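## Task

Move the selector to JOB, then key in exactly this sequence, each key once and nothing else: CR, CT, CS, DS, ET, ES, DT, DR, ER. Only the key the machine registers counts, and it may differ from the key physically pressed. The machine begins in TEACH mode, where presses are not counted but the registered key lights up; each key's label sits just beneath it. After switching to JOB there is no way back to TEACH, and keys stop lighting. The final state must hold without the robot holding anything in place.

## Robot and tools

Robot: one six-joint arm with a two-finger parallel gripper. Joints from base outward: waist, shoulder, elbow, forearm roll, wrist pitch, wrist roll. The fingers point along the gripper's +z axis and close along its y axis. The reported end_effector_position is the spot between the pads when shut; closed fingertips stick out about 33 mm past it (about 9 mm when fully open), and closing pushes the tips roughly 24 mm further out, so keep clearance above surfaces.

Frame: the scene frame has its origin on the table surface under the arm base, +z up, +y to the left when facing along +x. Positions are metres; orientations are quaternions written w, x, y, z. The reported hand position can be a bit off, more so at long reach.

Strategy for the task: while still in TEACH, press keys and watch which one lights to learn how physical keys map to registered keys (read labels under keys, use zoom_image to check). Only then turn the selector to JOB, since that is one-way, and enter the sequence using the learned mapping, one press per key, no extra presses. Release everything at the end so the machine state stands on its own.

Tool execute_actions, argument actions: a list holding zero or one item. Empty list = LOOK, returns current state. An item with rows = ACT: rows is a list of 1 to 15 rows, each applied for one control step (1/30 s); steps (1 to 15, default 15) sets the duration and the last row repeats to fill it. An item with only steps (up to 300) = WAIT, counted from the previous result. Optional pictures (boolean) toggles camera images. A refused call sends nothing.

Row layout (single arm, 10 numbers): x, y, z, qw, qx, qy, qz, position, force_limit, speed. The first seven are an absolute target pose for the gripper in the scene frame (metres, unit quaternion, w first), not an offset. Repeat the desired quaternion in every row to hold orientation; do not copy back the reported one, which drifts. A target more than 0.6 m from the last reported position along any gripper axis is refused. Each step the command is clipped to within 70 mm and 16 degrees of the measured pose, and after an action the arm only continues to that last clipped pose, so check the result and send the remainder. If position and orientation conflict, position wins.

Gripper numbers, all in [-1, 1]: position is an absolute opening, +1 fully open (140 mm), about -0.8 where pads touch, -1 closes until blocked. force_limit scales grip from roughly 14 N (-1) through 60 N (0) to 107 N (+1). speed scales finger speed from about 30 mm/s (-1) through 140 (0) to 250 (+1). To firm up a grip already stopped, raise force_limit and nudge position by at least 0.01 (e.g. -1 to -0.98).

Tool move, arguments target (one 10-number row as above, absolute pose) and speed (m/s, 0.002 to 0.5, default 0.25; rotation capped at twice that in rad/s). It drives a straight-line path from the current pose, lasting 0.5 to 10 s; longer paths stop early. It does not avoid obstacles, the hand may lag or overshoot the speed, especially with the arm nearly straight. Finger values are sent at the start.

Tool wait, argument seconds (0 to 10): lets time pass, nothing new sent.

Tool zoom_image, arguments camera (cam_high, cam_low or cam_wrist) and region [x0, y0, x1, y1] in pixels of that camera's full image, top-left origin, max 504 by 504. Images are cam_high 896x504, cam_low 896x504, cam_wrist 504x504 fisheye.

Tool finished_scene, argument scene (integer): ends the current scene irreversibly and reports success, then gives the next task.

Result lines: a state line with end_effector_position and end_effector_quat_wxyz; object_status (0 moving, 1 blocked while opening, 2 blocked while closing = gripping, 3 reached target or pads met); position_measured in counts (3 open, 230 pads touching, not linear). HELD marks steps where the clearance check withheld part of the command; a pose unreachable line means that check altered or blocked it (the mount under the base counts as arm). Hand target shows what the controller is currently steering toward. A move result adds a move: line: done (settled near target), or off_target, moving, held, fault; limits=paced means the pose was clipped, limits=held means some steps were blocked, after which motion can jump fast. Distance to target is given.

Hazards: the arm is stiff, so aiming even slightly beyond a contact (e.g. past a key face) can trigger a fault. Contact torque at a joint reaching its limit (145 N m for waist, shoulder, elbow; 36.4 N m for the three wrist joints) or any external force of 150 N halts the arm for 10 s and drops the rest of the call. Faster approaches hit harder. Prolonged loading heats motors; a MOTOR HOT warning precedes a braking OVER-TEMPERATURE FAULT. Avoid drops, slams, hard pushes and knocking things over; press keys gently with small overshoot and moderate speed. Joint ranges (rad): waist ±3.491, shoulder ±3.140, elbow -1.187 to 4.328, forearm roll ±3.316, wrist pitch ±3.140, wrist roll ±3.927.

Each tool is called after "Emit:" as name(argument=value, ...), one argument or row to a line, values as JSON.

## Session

Emit:
execute_actions(
  actions=[],
)

Scene clock: 0.00 s of 4800.00 s.
end_effector_position=(+0.3512, -0.1368, +0.1234) position_measured=3 object_status=3 end_effector_quat_wxyz=(-0.133, +0.793, -0.561, -0.197)
Joint positions: [-0.486  1.1    0.215 -0.792 -1.798  1.391]
Joint velocities: [-0.    -0.001  0.001  0.     0.    -0.001]
Hand target: +0.351, -0.137, +0.123; -0.133, +0.793, -0.561, -0.197
camera_calibration (this result's frames):
cam_wrist: T_world_to_cam=[[-0.909474, -0.41447, -0.0327415, 0.257614], [-0.298727, 0.596661, 0.744821, 0.0860172], [-0.28917, 0.687176, -0.666461, 0.468886], [0, 0, 0, 1]] pos_world=[0.395577, -0.266757, 0.256861]

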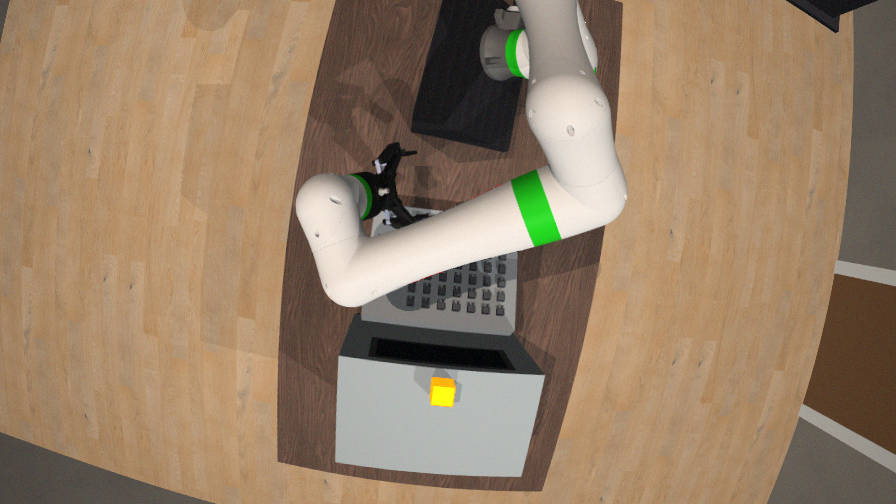

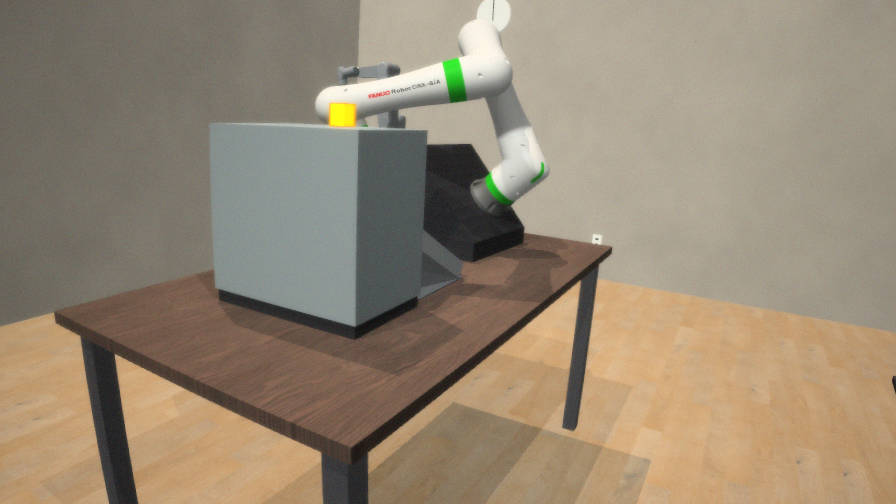

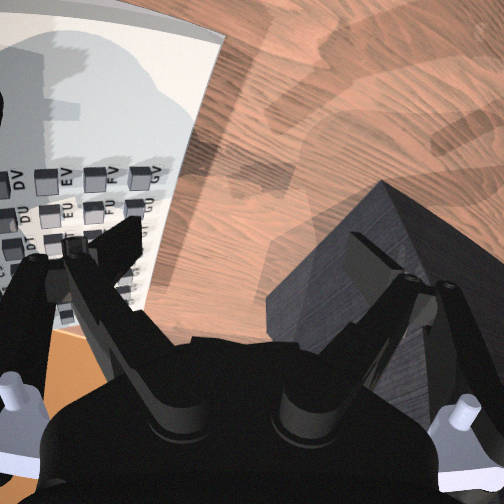

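Emit:
move(
  target=[0.40,0.0,0.27,0.284,0,0.959,0,-1,0,1],
  speed=0.25,
)

Scene clock: 7.43 s of 4800.00 s.
end_effector_position=(+0.3996, -0.0001, +0.2703) position_measured=233 object_status=3 end_effector_quat_wxyz=(+0.284, +0.001, +0.959, -0.001)
Joint positions: [-0.704  0.113 -0.425 -1.044 -1.373 -0.58 ]
Joint velocities: [ 0.002 -0.004 -0.002  0.001  0.001 -0.005]
Hand target: +0.400, -0.000, +0.270; +0.284, +0.001, +0.959, -0.001
Off the commanded pose: 0.001 m, 0 deg.
After step 90, 0.17 s passed at rest.
move: done
camera_calibration (this result's frames):
cam_wrist: T_world_to_cam=[[-0.078497, 0.995614, -0.0509102, 0.0360755], [0.58822, 0.0874868, 0.803955, -0.460911], [0.804882, 0.0331616, -0.592508, 0.0296054], [0, 0, 0, 1]] pos_world=[0.25012, 0.00342462, 0.38993]

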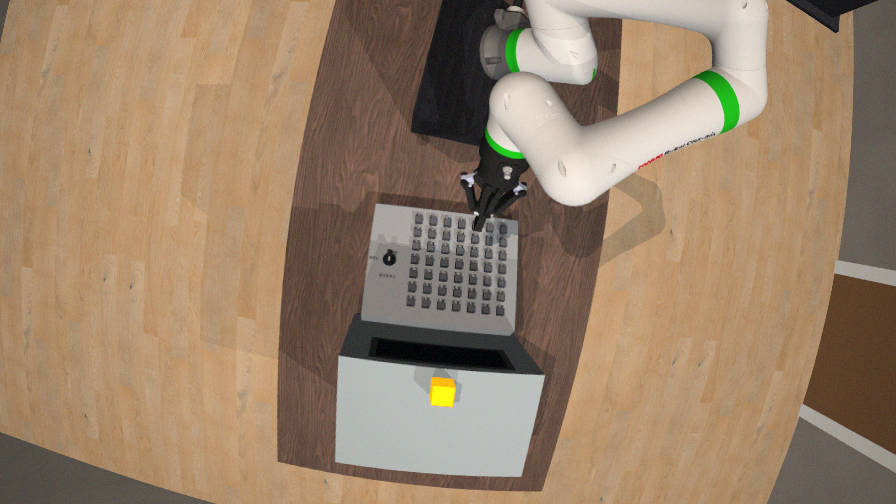

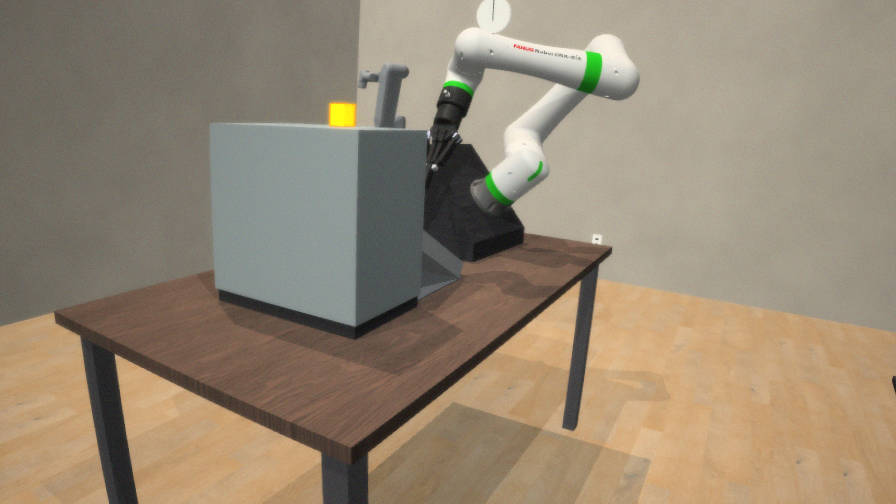

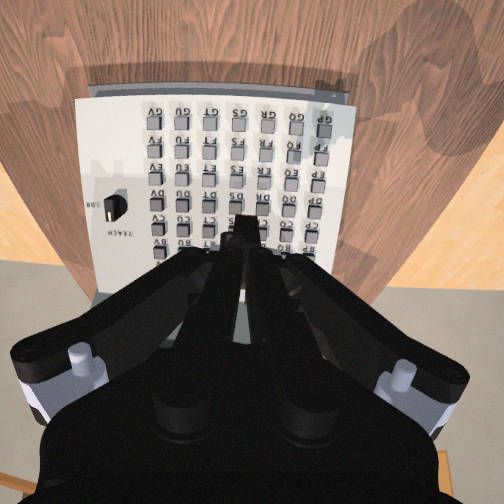

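Emit:
move(
  target=[0.40,-0.06,0.20,0.284,0,0.959,0,-1,0,1],
  speed=0.25,
)

Emit:
zoom_image(
  camera="cam_wrist",
  region=[60,60,440,300],
)

Scene clock: 27.57 s of 4800.00 s.
end_effector_position=(+0.3999, -0.0600, +0.2000) position_measured=233 object_status=3 end_effector_quat_wxyz=(+0.284, -0.000, +0.959, +0.000)
Joint positions: [-0.69   0.33  -0.466 -1.113 -1.243 -0.347]
Joint velocities: [ 0.     0.002  0.001 -0.     0.     0.001]
Hand target: +0.400, -0.060, +0.200; +0.284, -0.000, +0.959, +0.000
Off the commanded pose: 0.000 m, 0 deg.
After step 90, 16.27 s passed at rest.
move: done
camera_calibration (this result's frames):
cam_wrist: T_world_to_cam=[[-0.0808019, 0.995461, -0.0502739, 0.0929986], [0.588307, 0.0883473, 0.803797, -0.399279], [0.804591, 0.0353719, -0.592775, -0.0100437], [0, 0, 0, 1]] pos_world=[0.250494, -0.0569461, 0.319661]

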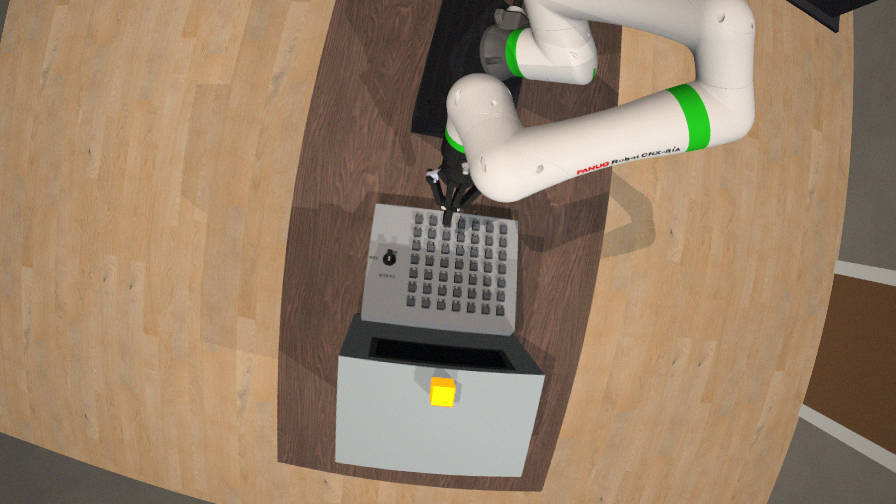

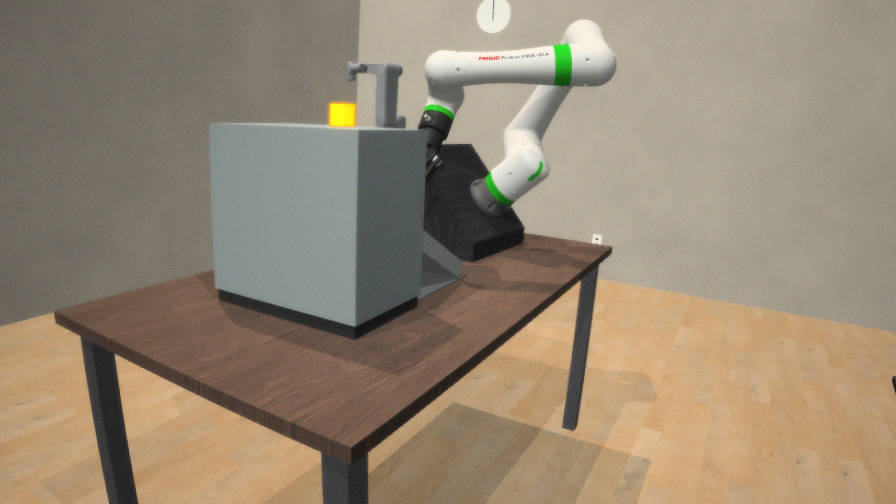

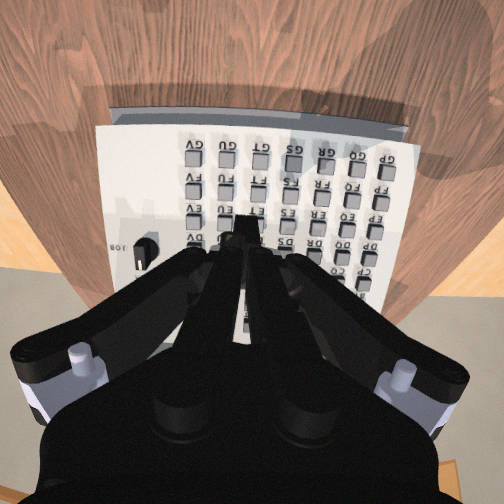

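Region (60, 60, 440, 300) of cam_wrist's 504x504 image, scaled by 1.326, with more detail than that image has; it fills the top 318 rows of this view, and the rest is white.

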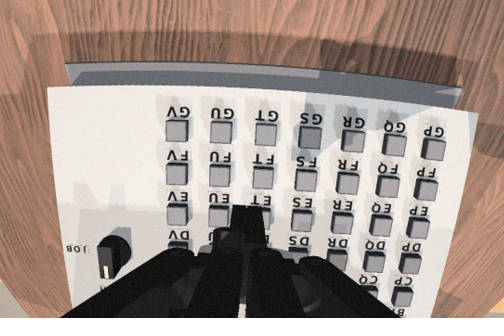

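Emit:
move(
  target=[0.4706,-0.0075,0.1366,0.284,0,0.959,0,-1,0,1],
  speed=0.2,
)

Scene clock: 43.93 s of 4800.00 s.
end_effector_position=(+0.4709, -0.0075, +0.1368) position_measured=233 object_status=3 end_effector_quat_wxyz=(+0.284, -0.000, +0.959, +0.000)
Joint positions: [-0.428  0.303 -0.479 -1.265 -1.077 -0.436]
Joint velocities: [ 0.001  0.    -0.003  0.     0.001 -0.001]
Hand target: +0.471, -0.007, +0.137; +0.284, -0.000, +0.959, +0.000
Off the commanded pose: 0.000 m, 0 deg.
After step 90, 12.37 s passed at rest.
move: done
camera_calibration (this result's frames):
cam_wrist: T_world_to_cam=[[-0.0809097, 0.995459, -0.0501413, 0.0432863], [0.587135, 0.0882525, 0.804664, -0.394499], [0.805435, 0.0356654, -0.591609, -0.106985], [0, 0, 0, 1]] pos_world=[0.321296, -0.00445852, 0.256316]

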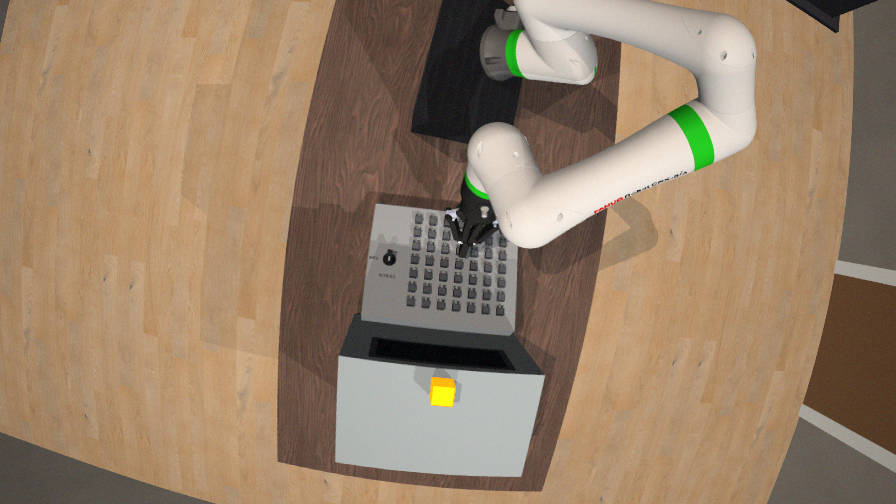

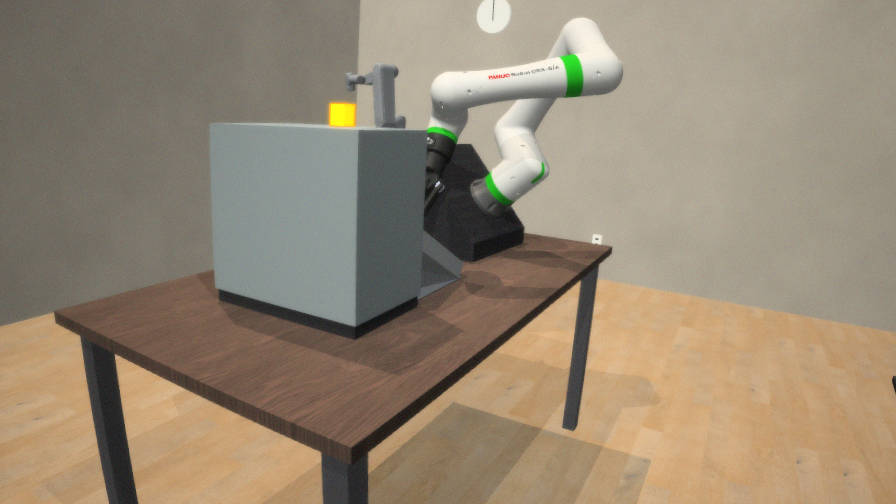

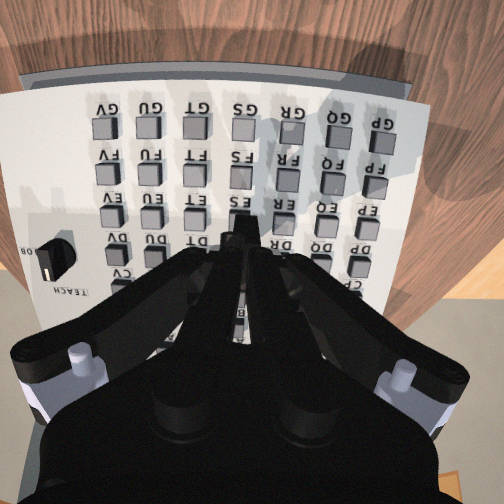

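Emit:
move(
  target=[0.4763,-0.0065,0.1316,0.284,0,0.959,0,-1,0,1],
  speed=0.05,
)

Scene clock: 53.10 s of 4800.00 s.
end_effector_position=(+0.4763, -0.0065, +0.1316) position_measured=233 object_status=3 end_effector_quat_wxyz=(+0.284, -0.000, +0.959, +0.000)
Joint positions: [-0.412  0.312 -0.474 -1.276 -1.065 -0.437]
Joint velocities: [ 0.002  0.002 -0.001  0.     0.001  0.   ]
Hand target: +0.476, -0.006, +0.132; +0.284, -0.000, +0.959, +0.000
Off the commanded pose: 0.000 m, 0 deg.
After step 90, 5.47 s passed at rest.
move: done
camera_calibration (this result's frames):
cam_wrist: T_world_to_cam=[[-0.0804772, 0.995488, -0.0502643, 0.0423144], [0.587696, 0.0881197, 0.804269, -0.393793], [0.805069, 0.0351851, -0.592136, -0.114207], [0, 0, 0, 1]] pos_world=[0.326781, -0.00340416, 0.251216]

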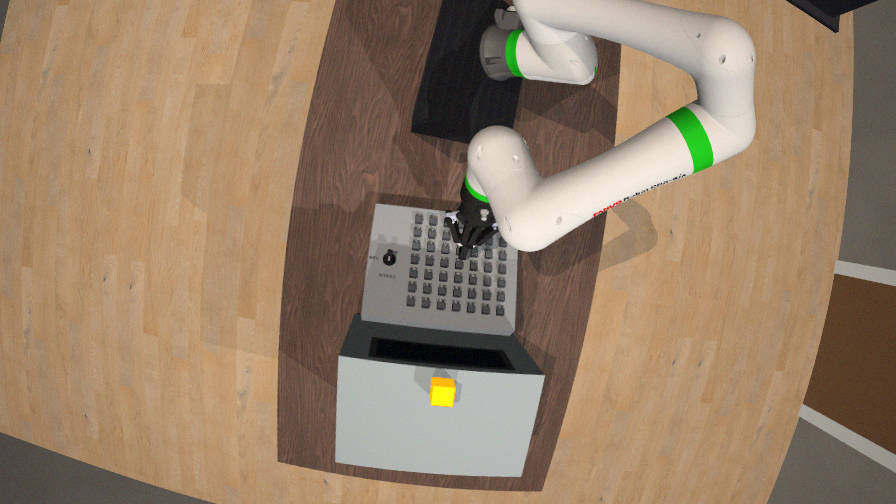

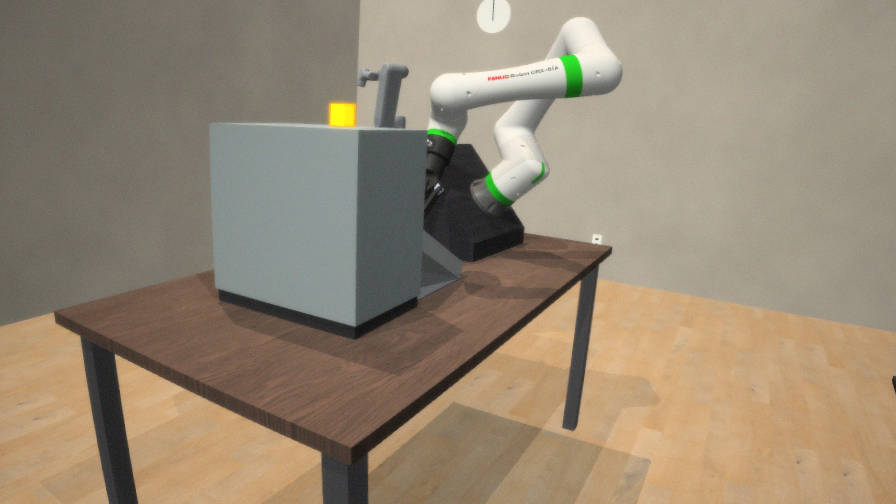

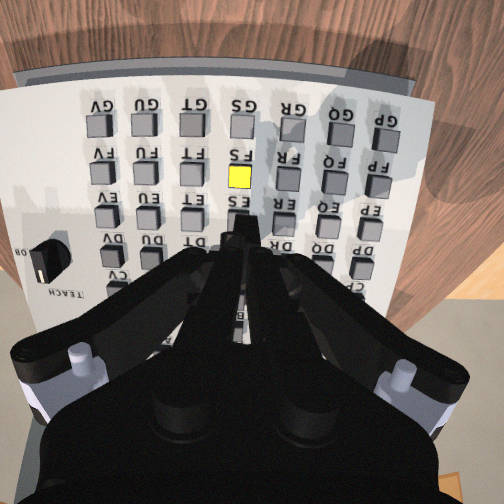

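Emit:
execute_actions(
  actions=[
    {"rows":[[0.4730,-0.0065,0.1368,0.284,0,0.959,0,-1,0,1],[0.4730,-0.0065,0.1368,0.284,0,0.959,0,-1,0,1],[0.4730,-0.0065,0.1368,0.284,0,0.959,0,-1,0,1],[0.4730,-0.0065,0.1368,0.284,0,0.959,0,-1,0,1],[0.4730,-0.0065,0.1368,0.284,0,0.959,0,-1,0,1],[0.479,-0.0062,0.1402,0.284,0,0.959,0,-1,0,1],[0.485,-0.0059,0.1437,0.284,0,0.959,0,-1,0,1],[0.491,-0.0056,0.1471,0.284,0,0.959,0,-1,0,1],[0.497,-0.0053,0.1506,0.284,0,0.959,0,-1,0,1],[0.5017,-0.0051,0.1538,0.284,0,0.959,0,-1,0,1]],"steps":15},
  ],
  pictures=false,
)

Emit:
move(
  target=[0.5028,-0.0051,0.1522,0.284,0,0.959,0,-1,0,1],
  speed=0.01,
)

Scene clock: 65.47 s of 4800.00 s.
end_effector_position=(+0.5010, -0.0050, +0.1536) position_measured=233 object_status=3 end_effector_quat_wxyz=(+0.284, -0.000, +0.959, -0.000)
Joint positions: [-0.405  0.314 -0.403 -1.245 -1.081 -0.513]
Joint velocities: [ 0.013  0.018  0.046  0.019 -0.004 -0.044]
Hand target: +0.502, -0.005, +0.154; +0.284, +0.000, +0.959, +0.000
Off the commanded pose: 0.001 m, 0 deg.
Steps of this call (steps 1 to 90: nothing new was sent; then 8.87 s passed at rest; steps 91 to 105: all 15 steps of this action). Readings (end_effector_position | what the end effector reports):
91: (+0.4763, -0.0065, +0.1317) | position_measured=233 object_status=3
92: (+0.4758, -0.0063, +0.1330) | position_measured=233 object_status=3
94: (+0.4740, -0.0065, +0.1357) | position_measured=233 object_status=3
98: (+0.4780, -0.0063, +0.1398) | position_measured=233 object_status=3
105: the state above

Scene clock: 66.40 s of 4800.00 s.
end_effector_position=(+0.5028, -0.0051, +0.1522) position_measured=233 object_status=3 end_effector_quat_wxyz=(+0.284, -0.000, +0.959, +0.000)
Joint positions: [-0.401  0.318 -0.4   -1.247 -1.078 -0.514]
Joint velocities: [-0.001  0.001 -0.    -0.     0.     0.   ]
Hand target: +0.503, -0.005, +0.152; +0.284, -0.000, +0.959, +0.000
Off the commanded pose: 0.000 m, 0 deg.
move: done
camera_calibration (this result's frames):
cam_wrist: T_world_to_cam=[[-0.0804543, 0.99549, -0.0502751, 0.0440763], [0.587705, 0.0881152, 0.804263, -0.42605], [0.805065, 0.0351595, -0.592143, -0.123407], [0, 0, 0, 1]] pos_world=[0.353288, -0.00199704, 0.271797]

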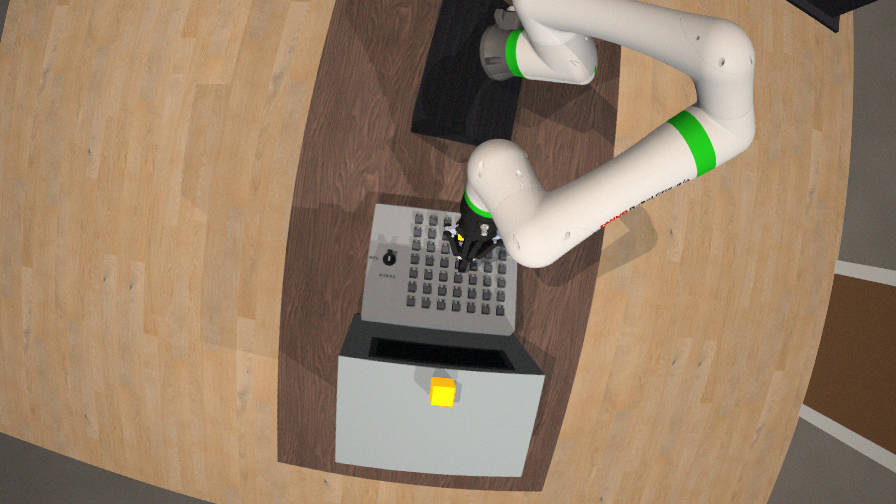

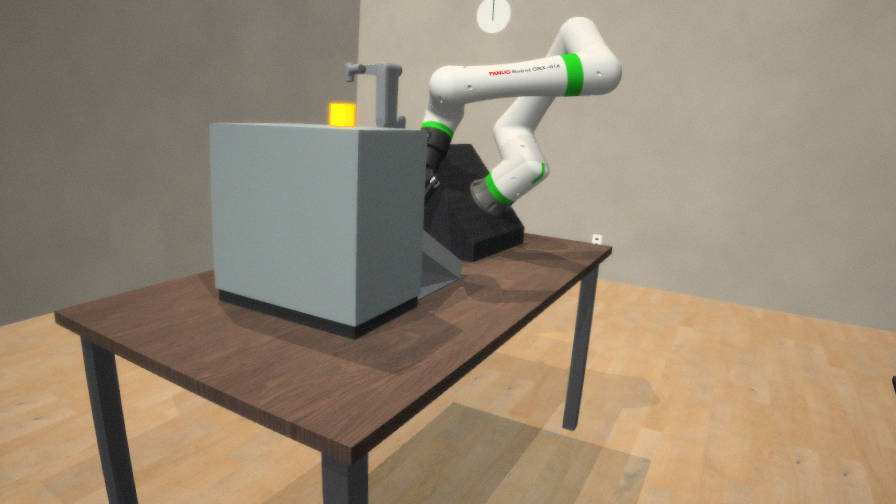

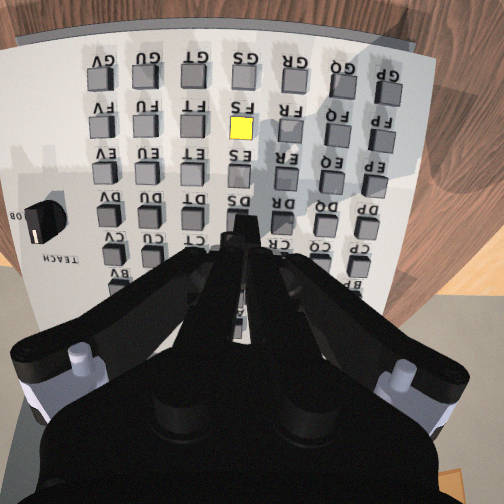

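Emit:
move(
  target=[0.5039,-0.0091,0.1505,0.284,0,0.959,0,-1,0,1],
  speed=0.01,
)

Scene clock: 80.07 s of 4800.00 s.
end_effector_position=(+0.5039, -0.0091, +0.1505) position_measured=233 object_status=3 end_effector_quat_wxyz=(+0.284, -0.000, +0.959, -0.000)
Joint positions: [-0.403  0.332 -0.395 -1.25  -1.076 -0.503]
Joint velocities: [ 0.     0.002 -0.002  0.    -0.     0.001]
Hand target: +0.504, -0.009, +0.150; +0.284, -0.000, +0.959, -0.000
Off the commanded pose: 0.000 m, 0 deg.
After step 90, 9.97 s passed at rest.
move: done
camera_calibration (this result's frames):
cam_wrist: T_world_to_cam=[[-0.080448, 0.99549, -0.0502826, 0.0480409], [0.587738, 0.088119, 0.804238, -0.424982], [0.805042, 0.0351463, -0.592176, -0.125137], [0, 0, 0, 1]] pos_world=[0.354384, -0.00597708, 0.270099]

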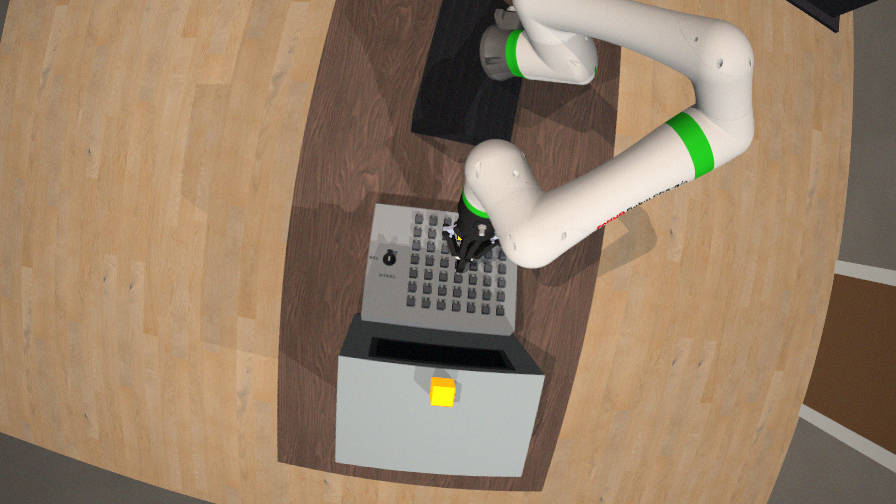

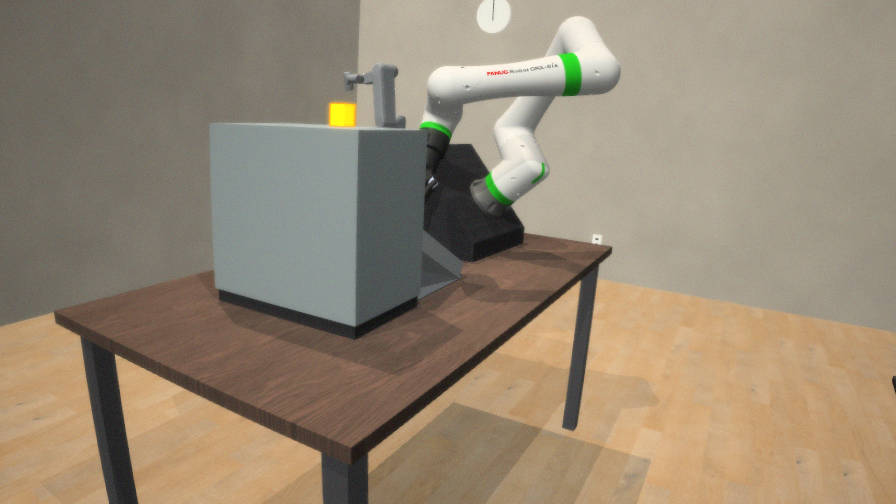

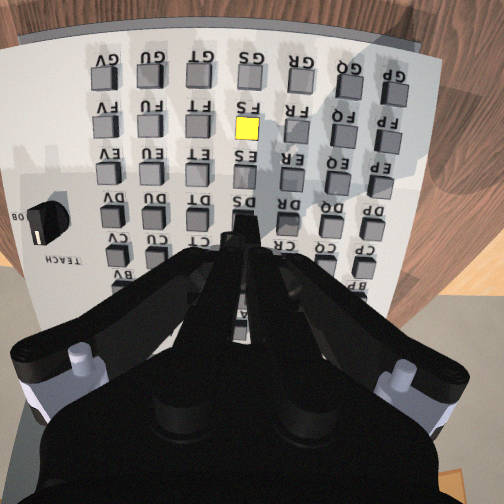

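Emit:
move(
  target=[0.5044,-0.0091,0.1498,0.284,0,0.959,0,-1,0,1],
  speed=0.005,
)

Emit:
move(
  target=[0.5048,-0.0091,0.1491,0.284,0,0.959,0,-1,0,1],
  speed=0.005,
)

Scene clock: 84.93 s of 4800.00 s.
end_effector_position=(+0.5044, -0.0091, +0.1498) position_measured=233 object_status=3 end_effector_quat_wxyz=(+0.284, -0.000, +0.959, +0.000)
Joint positions: [-0.402  0.333 -0.394 -1.251 -1.075 -0.503]
Joint velocities: [ 0.001  0.     0.001 -0.     0.     0.   ]
Hand target: +0.504, -0.009, +0.150; +0.284, -0.000, +0.959, +0.000
Off the commanded pose: 0.000 m, 0 deg.
After step 90, 1.17 s passed at rest.
move: done
camera_calibration (this result's frames):
cam_wrist: T_world_to_cam=[[-0.0804462, 0.99549, -0.0502777, 0.0480642], [0.587717, 0.088113, 0.804254, -0.424701], [0.805057, 0.0351502, -0.592155, -0.125973], [0, 0, 0, 1]] pos_world=[0.354886, -0.00599775, 0.269389]

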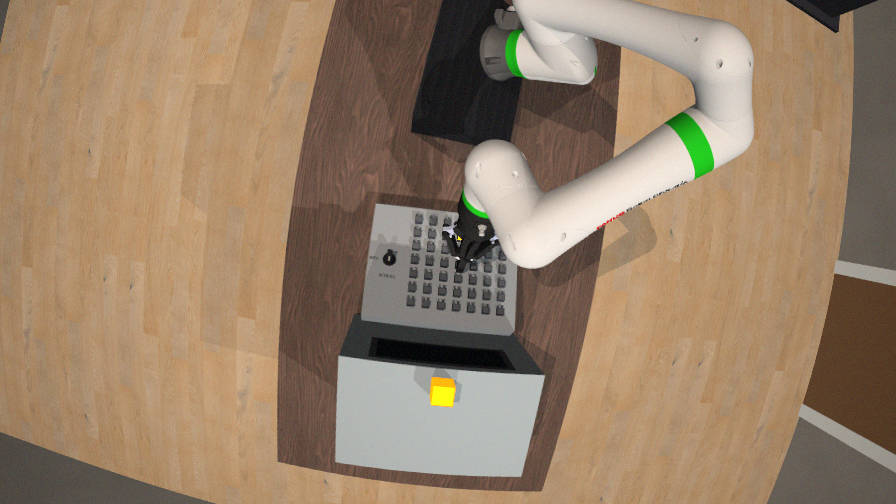

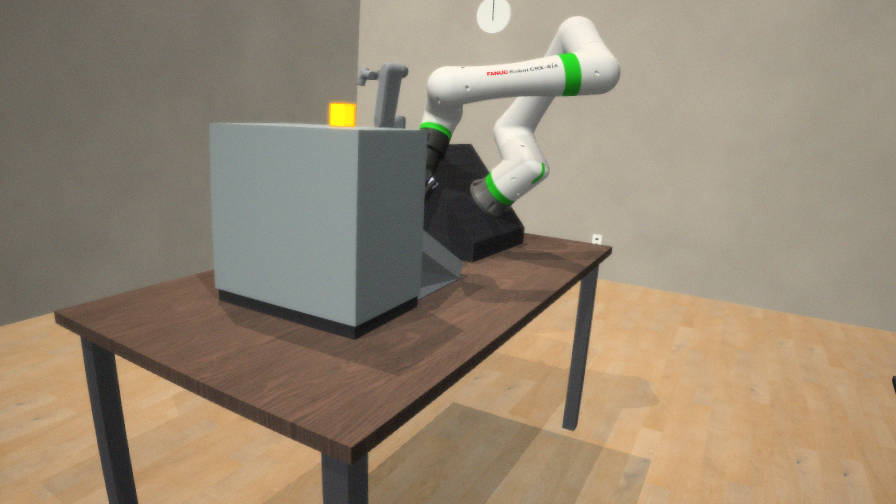

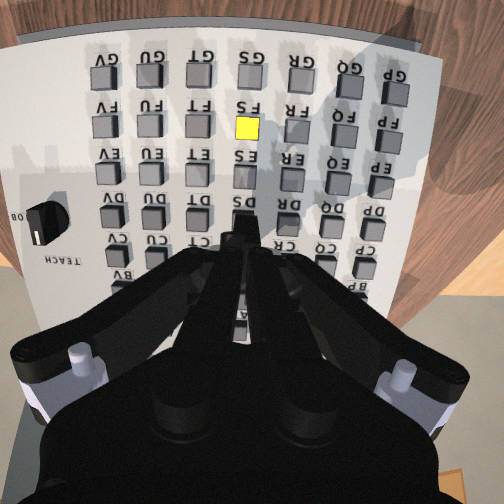

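Scene clock: 85.63 s of 4800.00 s.
end_effector_position=(+0.5048, -0.0091, +0.1491) position_measured=233 object_status=3 end_effector_quat_wxyz=(+0.284, -0.000, +0.959, +0.000)
Joint positions: [-0.4    0.334 -0.394 -1.253 -1.074 -0.502]
Joint velocities: [0.001 0.001 0.001 0.    0.    0.   ]
Hand target: +0.505, -0.009, +0.149; +0.284, -0.000, +0.959, +0.000
Off the commanded pose: 0.000 m, 0 deg.
move: done
camera_calibration (this result's frames):
cam_wrist: T_world_to_cam=[[-0.0804476, 0.99549, -0.0502754, 0.04806], [0.587714, 0.0881118, 0.804257, -0.424374], [0.805059, 0.035153, -0.592152, -0.126713], [0, 0, 0, 1]] pos_world=[0.355288, -0.00599659, 0.268688]

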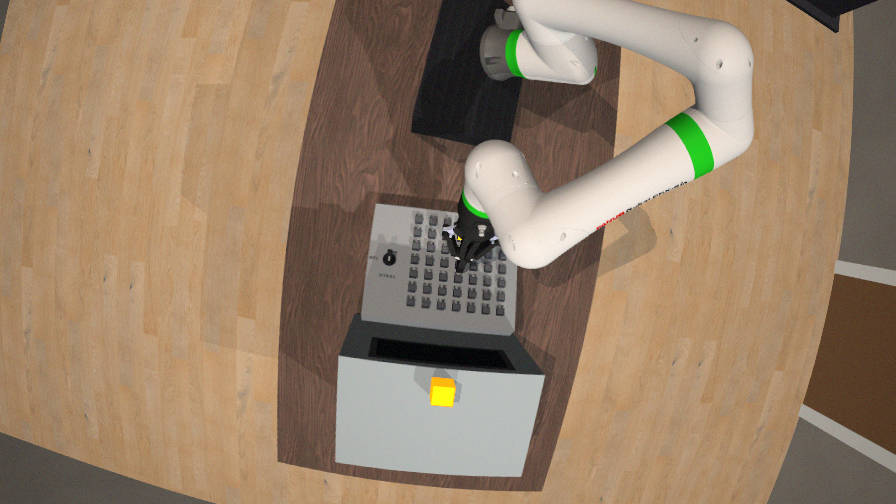

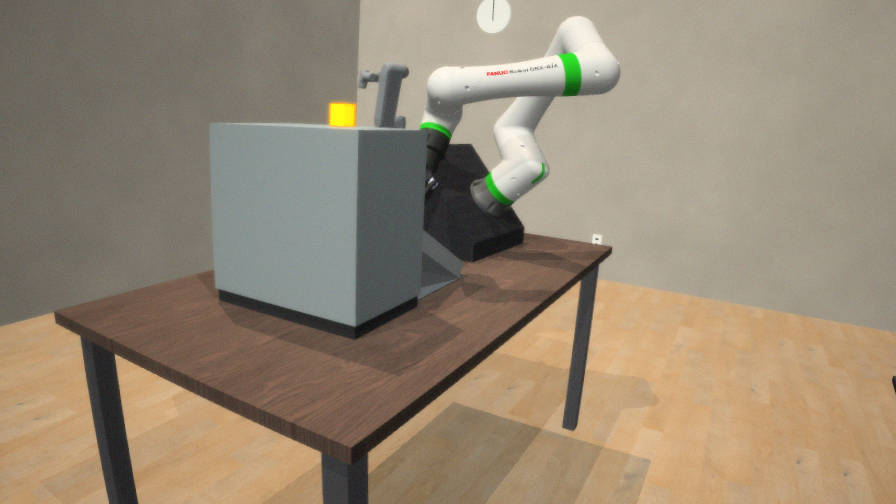

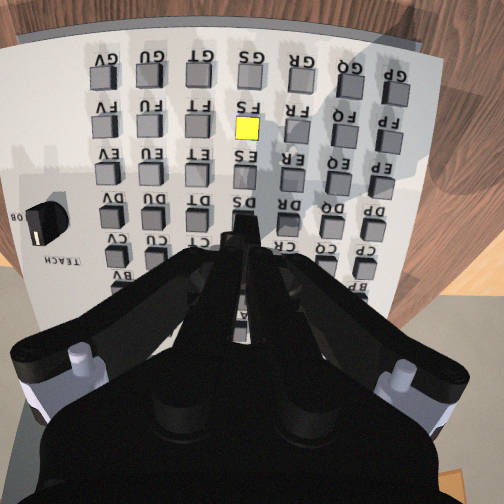

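Emit:
move(
  target=[0.5052,-0.0091,0.1485,0.284,0,0.959,0,-1,0,1],
  speed=0.005,
)

Emit:
move(
  target=[0.5056,-0.0091,0.1479,0.284,0,0.959,0,-1,0,1],
  speed=0.005,
)

Scene clock: 91.50 s of 4800.00 s.
end_effector_position=(+0.5052, -0.0091, +0.1485) position_measured=233 object_status=3 end_effector_quat_wxyz=(+0.284, -0.000, +0.959, +0.000)
Joint positions: [-0.399  0.335 -0.394 -1.254 -1.073 -0.501]
Joint velocities: [ 0.    -0.001 -0.    -0.001  0.    -0.001]
Hand target: +0.505, -0.009, +0.149; +0.284, -0.000, +0.959, +0.000
Off the commanded pose: 0.000 m, 0 deg.
After step 90, 2.17 s passed at rest.
move: done
camera_calibration (this result's frames):
cam_wrist: T_world_to_cam=[[-0.0804464, 0.99549, -0.0502741, 0.0480613], [0.587717, 0.0881103, 0.804255, -0.424125], [0.805057, 0.0351525, -0.592154, -0.127388], [0, 0, 0, 1]] pos_world=[0.355687, -0.0059968, 0.268087]

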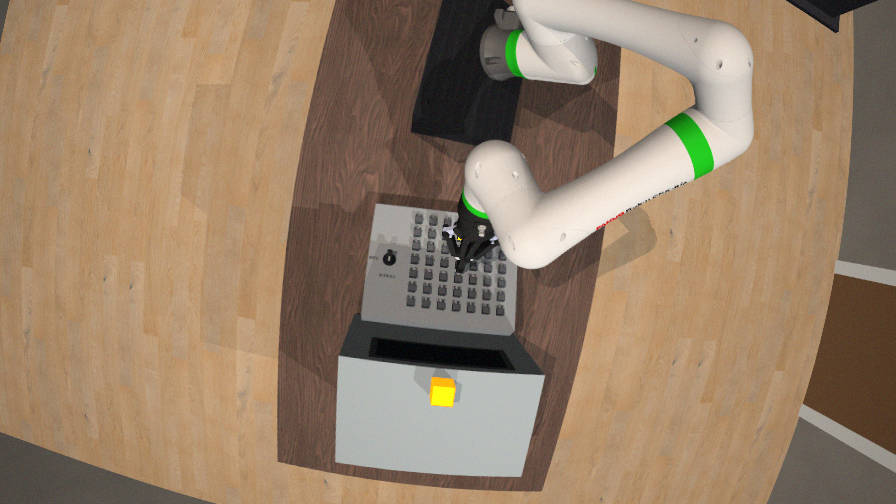

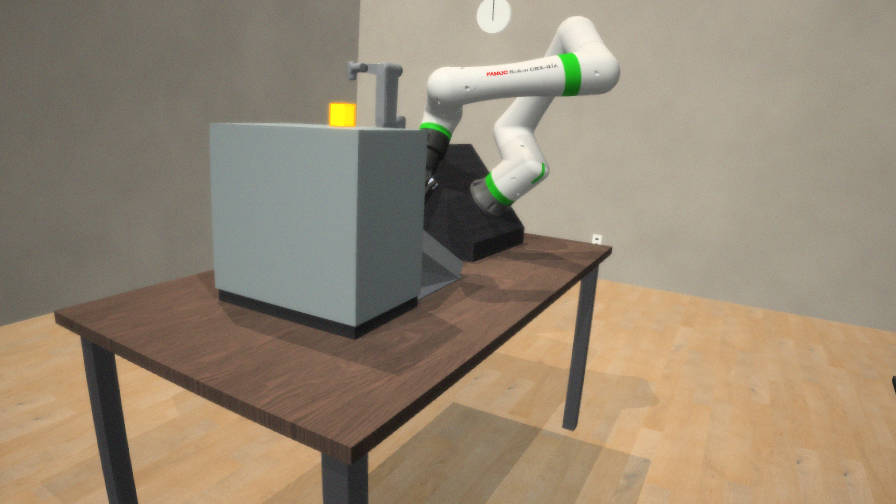

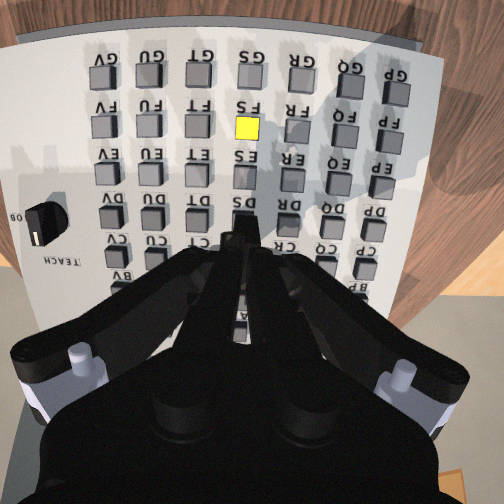

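Scene clock: 92.20 s of 4800.00 s.
end_effector_position=(+0.5056, -0.0091, +0.1479) position_measured=233 object_status=3 end_effector_quat_wxyz=(+0.284, -0.000, +0.959, +0.000)
Joint positions: [-0.398  0.337 -0.394 -1.255 -1.072 -0.501]
Joint velocities: [-0.001  0.001 -0.001  0.     0.     0.001]
Hand target: +0.506, -0.009, +0.148; +0.284, -0.000, +0.959, +0.000
Off the commanded pose: 0.000 m, 0 deg.
move: done
camera_calibration (this result's frames):
cam_wrist: T_world_to_cam=[[-0.0804465, 0.99549, -0.0502738, 0.0480632], [0.587717, 0.0881101, 0.804254, -0.423877], [0.805057, 0.0351526, -0.592155, -0.128065], [0, 0, 0, 1]] pos_world=[0.356086, -0.00599679, 0.267487]

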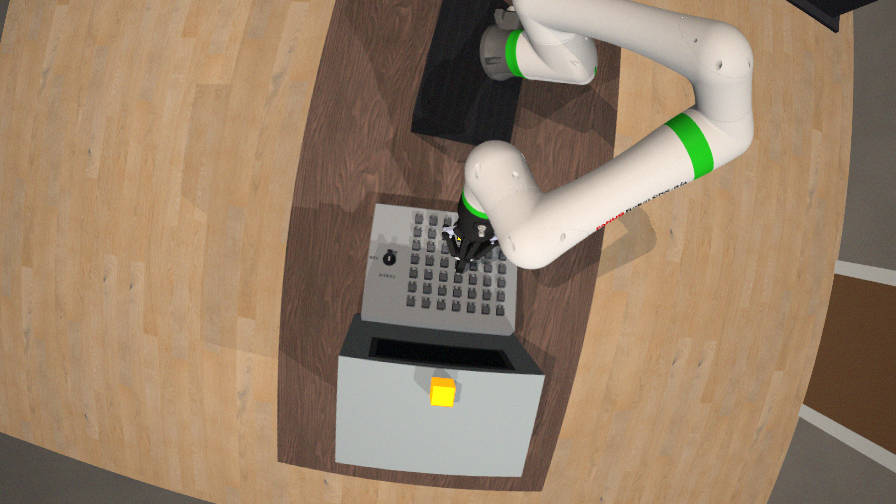

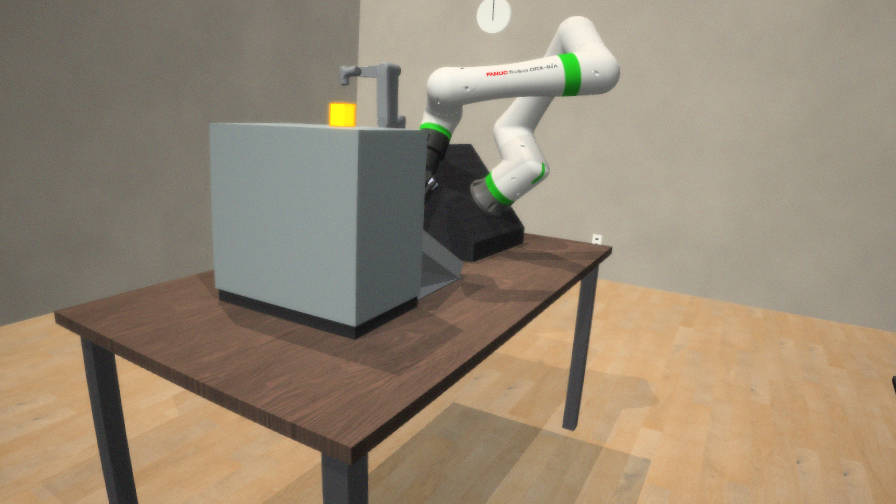

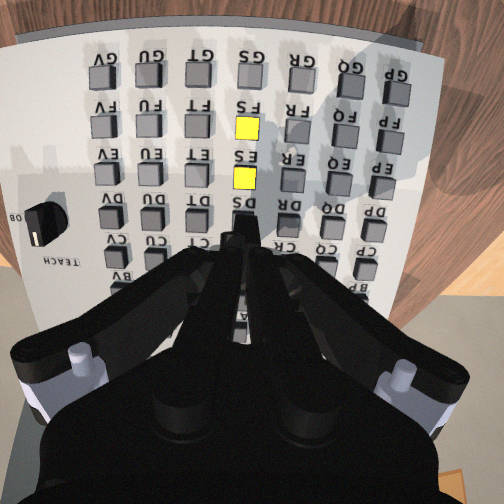

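Emit:
execute_actions(
  actions=[
    {"rows":[[0.5030,-0.0091,0.1518,0.284,0,0.959,0,-1,0,1],[0.5007,-0.0091,0.1553,0.284,0,0.959,0,-1,0,1],[0.5007,-0.0091,0.1553,0.284,0,0.959,0,-1,0,1],[0.5007,-0.0091,0.1553,0.284,0,0.959,0,-1,0,1],[0.5007,-0.0091,0.1553,0.284,0,0.959,0,-1,0,1],[0.5007,-0.0091,0.1553,0.284,0,0.959,0,-1,0,1],[0.508,-0.0087,0.1594,0.284,0,0.959,0,-1,0,1],[0.5155,-0.0083,0.1635,0.284,0,0.959,0,-1,0,1],[0.523,-0.008,0.1677,0.284,0,0.959,0,-1,0,1],[0.5302,-0.0076,0.1718,0.284,0,0.959,0,-1,0,1]],"steps":15},
  ],
  pictures=false,
)

Emit:
move(
  target=[0.5340,-0.0076,0.1659,0.284,0,0.959,0,-1,0,1],
  speed=0.015,
)

Scene clock: 103.43 s of 4800.00 s.
end_effector_position=(+0.5291, -0.0074, +0.1715) position_measured=233 object_status=3 end_effector_quat_wxyz=(+0.284, -0.000, +0.959, -0.000)
Joint positions: [-0.396  0.341 -0.322 -1.223 -1.092 -0.573]
Joint velocities: [ 0.019  0.034  0.078  0.027 -0.008 -0.067]
Hand target: +0.530, -0.008, +0.172; +0.284, +0.000, +0.959, +0.000
Off the commanded pose: 0.001 m, 0 deg.
Steps of this call (steps 1 to 90: nothing new was sent; then 7.73 s passed at rest; steps 91 to 105: all 15 steps of this action). Readings (end_effector_position | what the end effector reports):
91: (+0.5056, -0.0091, +0.1479) | position_measured=233 object_status=3
92: (+0.5051, -0.0089, +0.1490) | position_measured=233 object_status=3
94: (+0.5025, -0.0091, +0.1530) | position_measured=233 object_status=3
98: (+0.5025, -0.0091, +0.1561) | position_measured=233 object_status=3
105: the state above

Scene clock: 104.37 s of 4800.00 s.
end_effector_position=(+0.5340, -0.0076, +0.1659) position_measured=233 object_status=3 end_effector_quat_wxyz=(+0.284, -0.000, +0.959, +0.000)
Joint positions: [-0.383  0.352 -0.316 -1.23  -1.081 -0.572]
Joint velocities: [ 0.001  0.001  0.001 -0.001  0.001  0.001]
Hand target: +0.534, -0.008, +0.166; +0.284, -0.000, +0.959, +0.000
Off the commanded pose: 0.000 m, 0 deg.
move: done
camera_calibration (this result's frames):
cam_wrist: T_world_to_cam=[[-0.0804829, 0.995488, -0.0502654, 0.0497747], [0.587713, 0.0881247, 0.804256, -0.455204], [0.805057, 0.0351873, -0.592153, -0.140294], [0, 0, 0, 1]] pos_world=[0.38448, -0.00449883, 0.285527]

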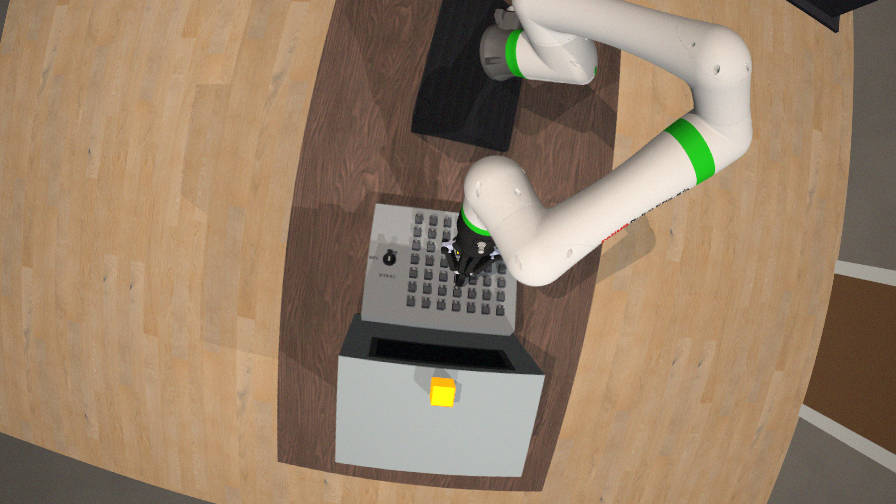

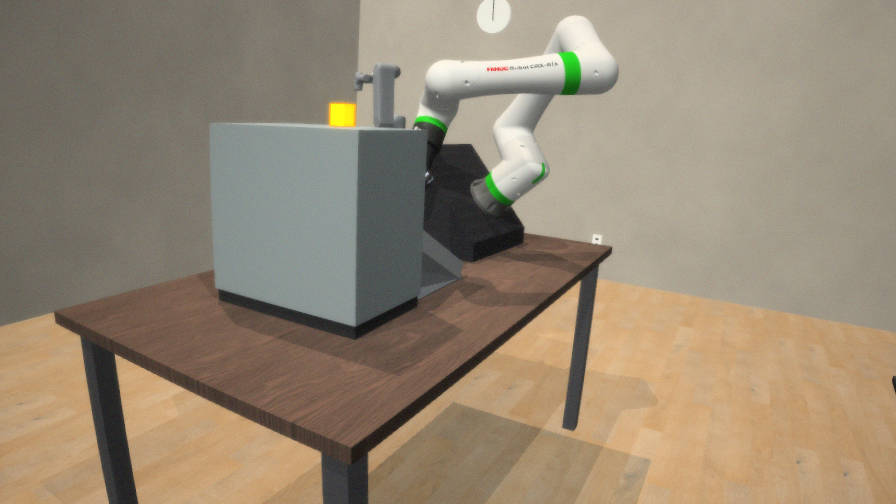

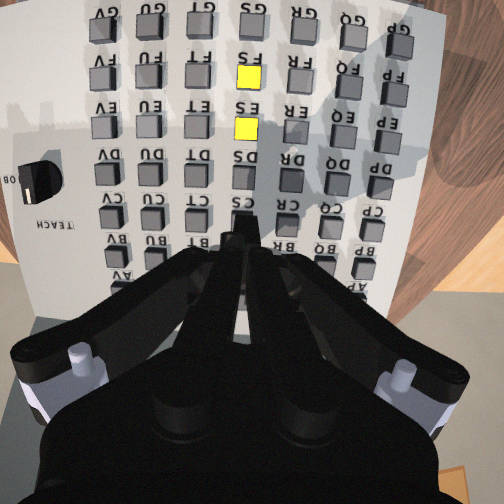

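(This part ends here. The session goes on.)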